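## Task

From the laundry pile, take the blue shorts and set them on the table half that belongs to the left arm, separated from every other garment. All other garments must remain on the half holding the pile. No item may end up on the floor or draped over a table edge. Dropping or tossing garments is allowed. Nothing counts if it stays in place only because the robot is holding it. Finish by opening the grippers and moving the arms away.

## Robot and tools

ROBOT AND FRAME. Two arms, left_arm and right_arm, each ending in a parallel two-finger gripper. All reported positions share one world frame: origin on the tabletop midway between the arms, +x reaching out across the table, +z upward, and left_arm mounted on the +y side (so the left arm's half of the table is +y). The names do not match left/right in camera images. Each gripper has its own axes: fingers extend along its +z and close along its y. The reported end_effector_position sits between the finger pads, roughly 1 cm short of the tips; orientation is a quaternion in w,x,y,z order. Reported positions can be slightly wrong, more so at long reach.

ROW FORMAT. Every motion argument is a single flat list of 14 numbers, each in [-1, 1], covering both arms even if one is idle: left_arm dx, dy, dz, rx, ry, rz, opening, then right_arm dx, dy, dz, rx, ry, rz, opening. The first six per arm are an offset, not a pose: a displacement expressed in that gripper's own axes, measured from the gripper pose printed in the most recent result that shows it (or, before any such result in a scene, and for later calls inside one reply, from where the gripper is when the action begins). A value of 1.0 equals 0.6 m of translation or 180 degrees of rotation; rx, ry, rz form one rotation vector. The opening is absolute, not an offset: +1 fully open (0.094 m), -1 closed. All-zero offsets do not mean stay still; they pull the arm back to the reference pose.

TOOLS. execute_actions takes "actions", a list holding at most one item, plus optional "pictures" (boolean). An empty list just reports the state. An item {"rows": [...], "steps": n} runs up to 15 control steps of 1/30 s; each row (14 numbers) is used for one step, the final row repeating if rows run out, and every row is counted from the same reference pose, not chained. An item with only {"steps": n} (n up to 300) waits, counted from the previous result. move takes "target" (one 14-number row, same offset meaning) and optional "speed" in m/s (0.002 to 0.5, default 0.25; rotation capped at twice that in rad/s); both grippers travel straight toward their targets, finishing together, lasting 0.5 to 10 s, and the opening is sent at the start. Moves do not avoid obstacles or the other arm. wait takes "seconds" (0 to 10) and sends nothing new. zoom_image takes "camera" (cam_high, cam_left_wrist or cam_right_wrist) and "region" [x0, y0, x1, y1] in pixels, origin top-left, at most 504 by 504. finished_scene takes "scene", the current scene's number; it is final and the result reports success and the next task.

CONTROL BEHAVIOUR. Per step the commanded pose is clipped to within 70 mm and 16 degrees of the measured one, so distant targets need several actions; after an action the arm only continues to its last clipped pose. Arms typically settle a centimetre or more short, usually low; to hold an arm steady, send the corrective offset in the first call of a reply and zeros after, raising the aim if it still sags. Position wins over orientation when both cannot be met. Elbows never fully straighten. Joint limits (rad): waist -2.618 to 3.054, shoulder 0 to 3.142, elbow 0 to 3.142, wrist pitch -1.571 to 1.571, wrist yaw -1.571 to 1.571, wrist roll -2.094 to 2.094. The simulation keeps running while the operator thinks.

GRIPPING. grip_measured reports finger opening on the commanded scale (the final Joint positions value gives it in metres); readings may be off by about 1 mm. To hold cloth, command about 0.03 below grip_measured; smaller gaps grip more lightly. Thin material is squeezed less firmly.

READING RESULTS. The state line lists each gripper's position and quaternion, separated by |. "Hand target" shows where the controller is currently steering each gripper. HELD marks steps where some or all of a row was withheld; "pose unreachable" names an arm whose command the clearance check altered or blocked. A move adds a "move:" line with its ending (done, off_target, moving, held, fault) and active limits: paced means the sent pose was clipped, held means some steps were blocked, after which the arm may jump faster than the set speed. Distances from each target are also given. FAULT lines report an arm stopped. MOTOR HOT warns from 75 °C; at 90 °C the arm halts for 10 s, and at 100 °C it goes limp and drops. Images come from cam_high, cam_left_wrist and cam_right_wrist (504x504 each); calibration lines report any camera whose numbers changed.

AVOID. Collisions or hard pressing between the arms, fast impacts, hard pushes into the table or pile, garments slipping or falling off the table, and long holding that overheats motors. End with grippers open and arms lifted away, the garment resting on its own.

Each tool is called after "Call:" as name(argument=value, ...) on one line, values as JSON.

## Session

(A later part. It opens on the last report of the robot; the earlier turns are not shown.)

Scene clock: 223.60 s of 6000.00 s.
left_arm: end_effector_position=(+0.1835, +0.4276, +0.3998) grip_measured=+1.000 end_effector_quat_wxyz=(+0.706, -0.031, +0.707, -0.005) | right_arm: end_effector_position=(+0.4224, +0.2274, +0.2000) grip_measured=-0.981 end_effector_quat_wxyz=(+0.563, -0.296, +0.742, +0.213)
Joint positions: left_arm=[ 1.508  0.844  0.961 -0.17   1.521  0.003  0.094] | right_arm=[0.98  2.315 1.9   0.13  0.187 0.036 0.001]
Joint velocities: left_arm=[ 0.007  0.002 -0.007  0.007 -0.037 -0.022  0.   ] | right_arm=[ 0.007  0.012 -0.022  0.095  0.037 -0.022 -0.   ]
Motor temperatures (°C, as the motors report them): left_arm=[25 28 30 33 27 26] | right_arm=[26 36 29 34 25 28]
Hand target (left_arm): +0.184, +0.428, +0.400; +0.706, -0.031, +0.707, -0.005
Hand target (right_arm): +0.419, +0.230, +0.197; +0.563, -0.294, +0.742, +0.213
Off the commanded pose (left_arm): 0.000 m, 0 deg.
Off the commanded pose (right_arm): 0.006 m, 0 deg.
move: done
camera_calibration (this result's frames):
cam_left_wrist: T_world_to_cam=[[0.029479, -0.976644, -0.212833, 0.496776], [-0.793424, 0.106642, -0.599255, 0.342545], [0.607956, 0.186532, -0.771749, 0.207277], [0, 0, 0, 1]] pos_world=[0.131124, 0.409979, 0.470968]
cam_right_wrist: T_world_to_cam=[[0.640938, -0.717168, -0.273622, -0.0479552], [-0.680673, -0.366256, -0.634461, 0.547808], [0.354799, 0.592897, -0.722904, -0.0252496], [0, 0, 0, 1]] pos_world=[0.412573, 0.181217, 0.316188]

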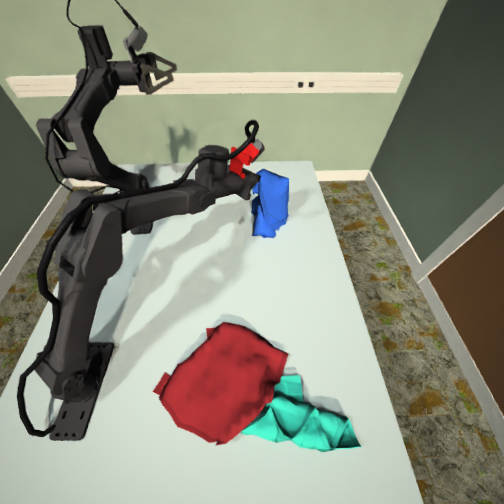

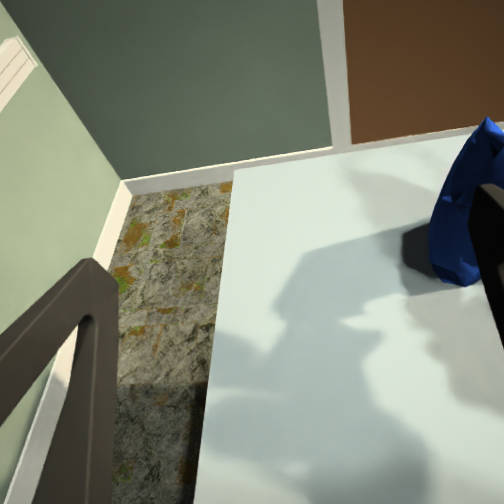

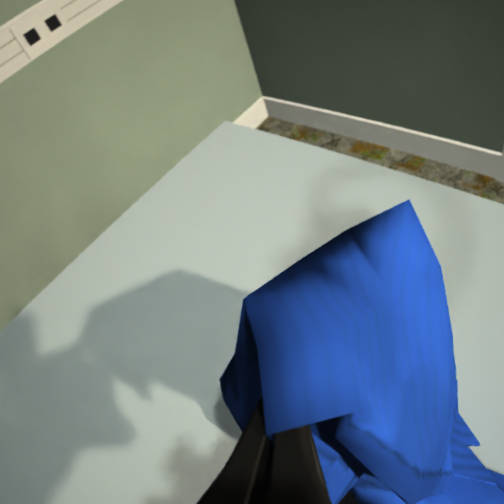

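Now release.

Call:
execute_actions(actions=[{"rows": [[0,0,0,0,0,0,1, 0,0,0,0,0,0,1]], "steps": 15}])

Call:
execute_actions(actions=[{"steps": 30}])

Scene clock: 227.00 s of 6000.00 s.
left_arm: end_effector_position=(+0.1835, +0.4276, +0.3998) grip_measured=+1.000 end_effector_quat_wxyz=(+0.706, -0.031, +0.707, -0.005) | right_arm: end_effector_position=(+0.4224, +0.2275, +0.2003) grip_measured=+1.000 end_effector_quat_wxyz=(+0.563, -0.296, +0.741, +0.213)
Joint positions: left_arm=[ 1.508  0.844  0.961 -0.17   1.521  0.003  0.094] | right_arm=[0.98  2.315 1.9   0.132 0.187 0.036 0.094]
Joint velocities: left_arm=[-0.007 -0.017 -0.002  0.007 -0.022 -0.066  0.   ] | right_arm=[-0.002 -0.002 -0.022 -0.081  0.007 -0.095  0.   ]
Motor temperatures (°C, as the motors report them): left_arm=[25 28 30 33 27 26] | right_arm=[26 37 29 34 25 28]
Hand target (left_arm): +0.184, +0.428, +0.400; +0.706, -0.031, +0.707, -0.005
Hand target (right_arm): +0.422, +0.227, +0.200; +0.563, -0.296, +0.742, +0.213
Off the commanded pose (left_arm): 0.000 m, 0 deg.
Off the commanded pose (right_arm): 0.000 m, 0 deg.
Steps of this call (steps 1 to 87: nothing new was sent; steps 88 to 102: all 15 steps of this action). Readings (end_effector_position):
88: left_arm (+0.1835, +0.4276, +0.3998) | right_arm (+0.4224, +0.2275, +0.2003)
89: left_arm (+0.1835, +0.4276, +0.3998) | right_arm (+0.4224, +0.2275, +0.2003)
91: left_arm (+0.1835, +0.4276, +0.3998) | right_arm (+0.4224, +0.2275, +0.2003)
95: left_arm (+0.1835, +0.4276, +0.3998) | right_arm (+0.4224, +0.2275, +0.2003)
102: the state above
camera_calibration (this result's frames):
cam_left_wrist: T_world_to_cam=[[0.029479, -0.976644, -0.212833, 0.496776], [-0.793424, 0.106642, -0.599255, 0.342545], [0.607956, 0.186532, -0.771749, 0.207277], [0, 0, 0, 1]] pos_world=[0.131124, 0.409979, 0.470968]
cam_right_wrist: T_world_to_cam=[[0.641042, -0.716825, -0.274275, -0.0478274], [-0.680295, -0.365233, -0.635456, 0.547917], [0.355336, 0.593942, -0.721781, -0.0257517], [0, 0, 0, 1]] pos_world=[0.412555, 0.181128, 0.316472]

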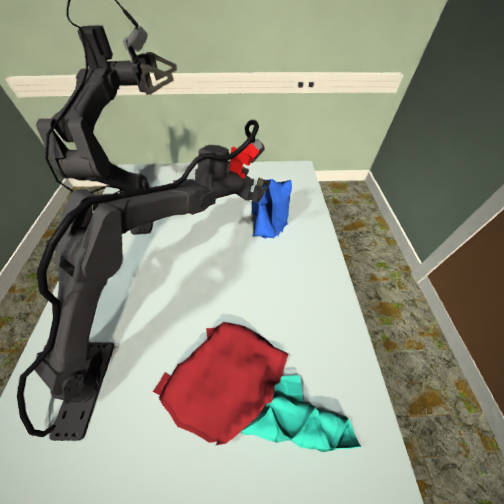

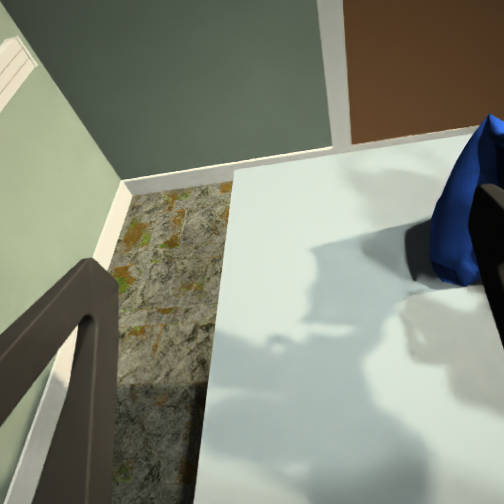

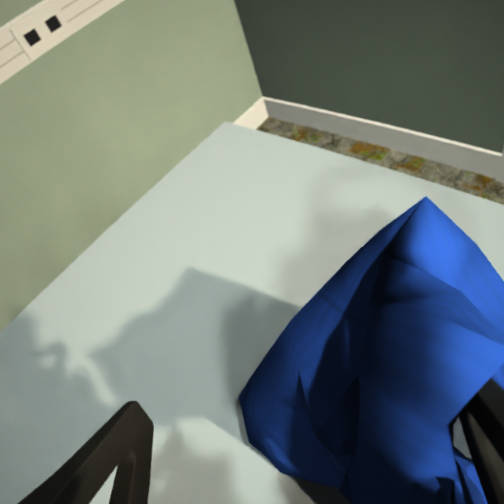

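Scene clock: 228.00 s of 6000.00 s.
left_arm: end_effector_position=(+0.1835, +0.4276, +0.3998) grip_measured=+1.000 end_effector_quat_wxyz=(+0.706, -0.031, +0.707, -0.005) | right_arm: end_effector_position=(+0.4224, +0.2275, +0.2003) grip_measured=+1.000 end_effector_quat_wxyz=(+0.563, -0.296, +0.741, +0.213)
Joint positions: left_arm=[ 1.508  0.844  0.961 -0.17   1.521  0.003  0.094] | right_arm=[0.98  2.315 1.9   0.132 0.187 0.036 0.094]
Joint velocities: left_arm=[-0.002 -0.007 -0.002 -0.022  0.037 -0.037  0.   ] | right_arm=[-0.022 -0.002 -0.027  0.11   0.022 -0.081  0.   ]
Motor temperatures (°C, as the motors report them): left_arm=[25 28 30 33 27 26] | right_arm=[26 37 29 34 25 28]
Hand target (left_arm): +0.184, +0.428, +0.400; +0.706, -0.031, +0.707, -0.005
Hand target (right_arm): +0.422, +0.227, +0.200; +0.563, -0.296, +0.742, +0.213
Off the commanded pose (left_arm): 0.000 m, 0 deg.
Off the commanded pose (right_arm): 0.000 m, 0 deg.
Steps of this call (steps 1 to 30: nothing new was sent). Readings (end_effector_position):
1: left_arm (+0.1835, +0.4276, +0.3998) | right_arm (+0.4224, +0.2275, +0.2003)
2: left_arm (+0.1835, +0.4276, +0.3998) | right_arm (+0.4224, +0.2275, +0.2003)
4: left_arm (+0.1835, +0.4276, +0.3998) | right_arm (+0.4224, +0.2275, +0.2003)
8: left_arm (+0.1835, +0.4276, +0.3998) | right_arm (+0.4224, +0.2275, +0.2003)
30: the state above
camera_calibration (this result's frames):
cam_left_wrist: T_world_to_cam=[[0.029479, -0.976644, -0.212833, 0.496776], [-0.793424, 0.106642, -0.599255, 0.342545], [0.607956, 0.186532, -0.771749, 0.207277], [0, 0, 0, 1]] pos_world=[0.131124, 0.409979, 0.470968]
cam_right_wrist: T_world_to_cam=[[0.641042, -0.716825, -0.274275, -0.0478274], [-0.680295, -0.365233, -0.635456, 0.547917], [0.355336, 0.593942, -0.721781, -0.0257517], [0, 0, 0, 1]] pos_world=[0.412555, 0.181128, 0.316472]

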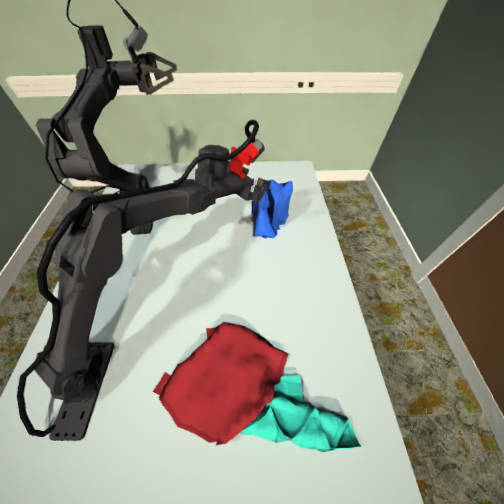

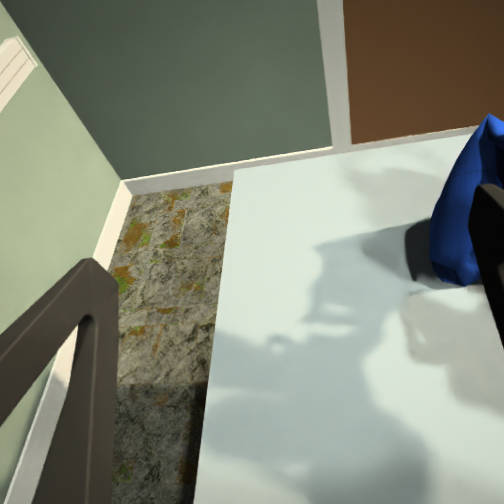

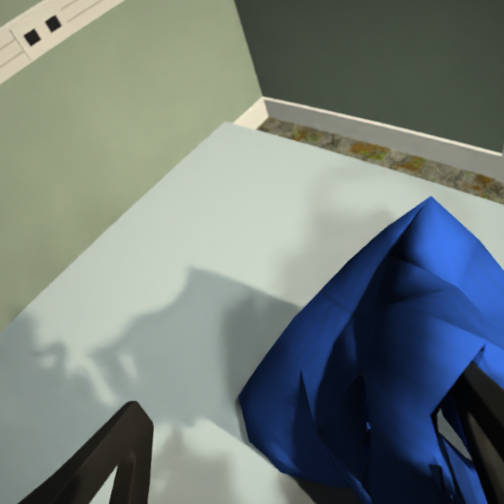

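Call:
move(target=[0,0,0,0,0,0,1, 0,0,-0.22,0,0,0,1], speed=0.08)

Scene clock: 233.33 s of 6000.00 s.
left_arm: end_effector_position=(+0.1835, +0.4276, +0.3998) grip_measured=+1.000 end_effector_quat_wxyz=(+0.706, -0.031, +0.707, -0.005) | right_arm: end_effector_position=(+0.3345, +0.1452, +0.2311) grip_measured=+1.000 end_effector_quat_wxyz=(+0.556, -0.301, +0.745, +0.210)
Joint positions: left_arm=[ 1.508  0.844  0.961 -0.17   1.521  0.003  0.094] | right_arm=[1.034 1.832 1.314 0.213 0.233 0.05  0.094]
Joint velocities: left_arm=[-0.007 -0.017 -0.007 -0.051 -0.007  0.051  0.   ] | right_arm=[-0.007  0.007  0.007  0.007 -0.022 -0.051  0.   ]
Motor temperatures (°C, as the motors report them): left_arm=[25 28 30 33 27 26] | right_arm=[26 37 29 34 25 28]
Hand target (left_arm): +0.184, +0.428, +0.400; +0.706, -0.031, +0.707, -0.005
Hand target (right_arm): +0.330, +0.143, +0.240; +0.563, -0.296, +0.742, +0.214
Off the commanded pose (left_arm): 0.000 m, 0 deg.
Off the commanded pose (right_arm): 0.009 m, 1 deg.
move: done
camera_calibration (this result's frames):
cam_left_wrist: T_world_to_cam=[[0.029479, -0.976644, -0.212833, 0.496776], [-0.793424, 0.106642, -0.599255, 0.342545], [0.607956, 0.186532, -0.771749, 0.207277], [0, 0, 0, 1]] pos_world=[0.131124, 0.409979, 0.470968]
cam_right_wrist: T_world_to_cam=[[0.64176, -0.718034, -0.26939, -0.0432017], [-0.685033, -0.378796, -0.622289, 0.478127], [0.34478, 0.583901, -0.734973, 0.0845952], [0, 0, 0, 1]] pos_world=[0.326091, 0.100697, 0.34807]

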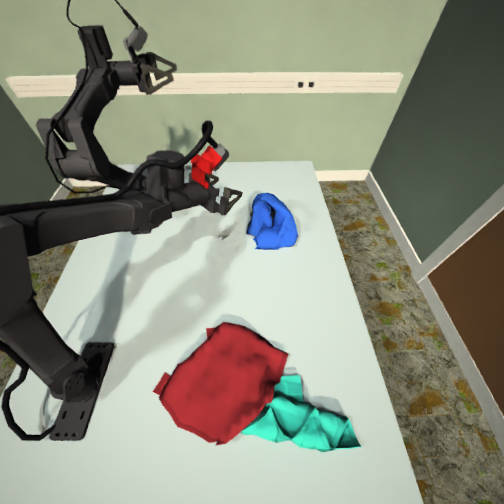

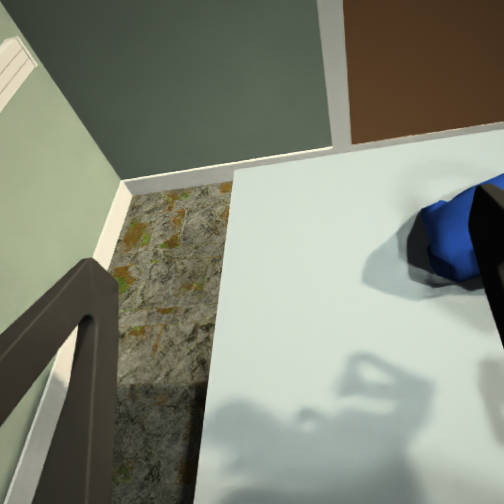

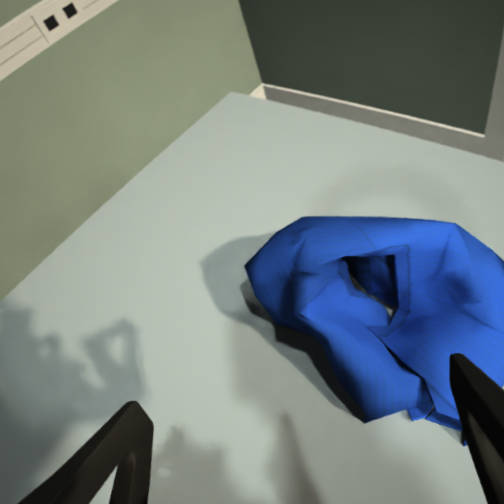

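Call:
move(target=[0,0,0,0,0,0,1, -0.095,-0.493,-0.505,0.228,0.005,0.07,1], speed=0.2)

Scene clock: 266.40 s of 6000.00 s.
left_arm: end_effector_position=(+0.1835, +0.4276, +0.3998) grip_measured=+1.000 end_effector_quat_wxyz=(+0.706, -0.031, +0.707, -0.005) | right_arm: end_effector_position=(+0.3441, -0.2516, +0.3723) grip_measured=+1.000 end_effector_quat_wxyz=(+0.585, -0.012, +0.811, -0.015)
Joint positions: left_arm=[ 1.508  0.844  0.961 -0.17   1.521  0.003  0.094] | right_arm=[ 0.325  1.071  1.244 -0.506  0.277  0.054  0.094]
Joint velocities: left_arm=[ 0.007 -0.007 -0.017 -0.022 -0.051  0.037  0.   ] | right_arm=[ 0.012  0.002 -0.012 -0.066  0.037  0.007  0.   ]
Motor temperatures (°C, as the motors report them): left_arm=[25 28 30 33 27 26] | right_arm=[26 37 29 36 25 28]
Hand target (left_arm): +0.184, +0.428, +0.400; +0.706, -0.031, +0.707, -0.005
Hand target (right_arm): +0.337, -0.255, +0.387; +0.597, -0.011, +0.802, -0.013
Off the commanded pose (left_arm): 0.000 m, 0 deg.
Off the commanded pose (right_arm): 0.013 m, 2 deg.
After step 90, 27.30 s passed at rest.
move: off_target (right_arm)
camera_calibration (this result's frames):
cam_left_wrist: T_world_to_cam=[[0.029479, -0.976644, -0.212833, 0.496776], [-0.793424, 0.106642, -0.599255, 0.342545], [0.607956, 0.186532, -0.771749, 0.207277], [0, 0, 0, 1]] pos_world=[0.131124, 0.409979, 0.470968]
cam_right_wrist: T_world_to_cam=[[-0.0277398, -0.967082, -0.252948, -0.134621], [-0.773702, 0.180997, -0.607145, 0.587967], [0.632942, 0.178865, -0.753255, 0.222527], [0, 0, 0, 1]] pos_world=[0.310331, -0.276412, 0.490548]

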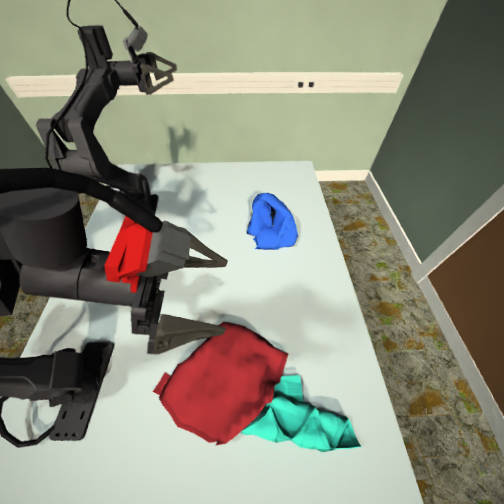

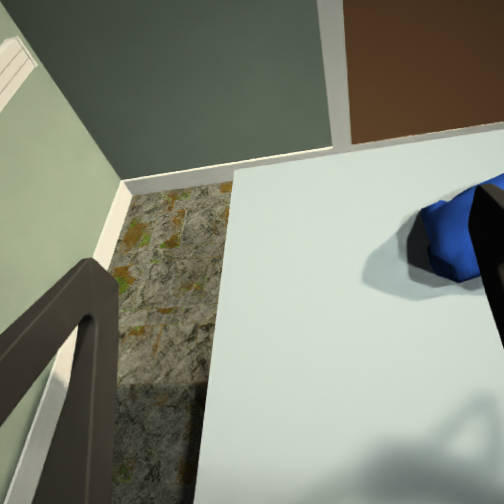

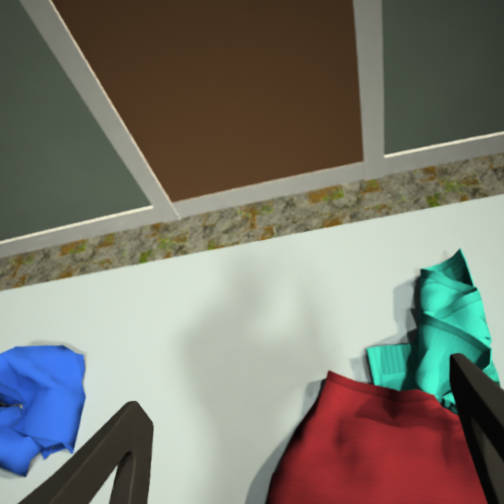

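The blue shorts are on the left half, well apart from the other pieces. The red and teal pieces are still fully on the right half of the table, and both arms are open and clear.

Call:
finished_scene(scene=2)

The scene is finished: the task was done.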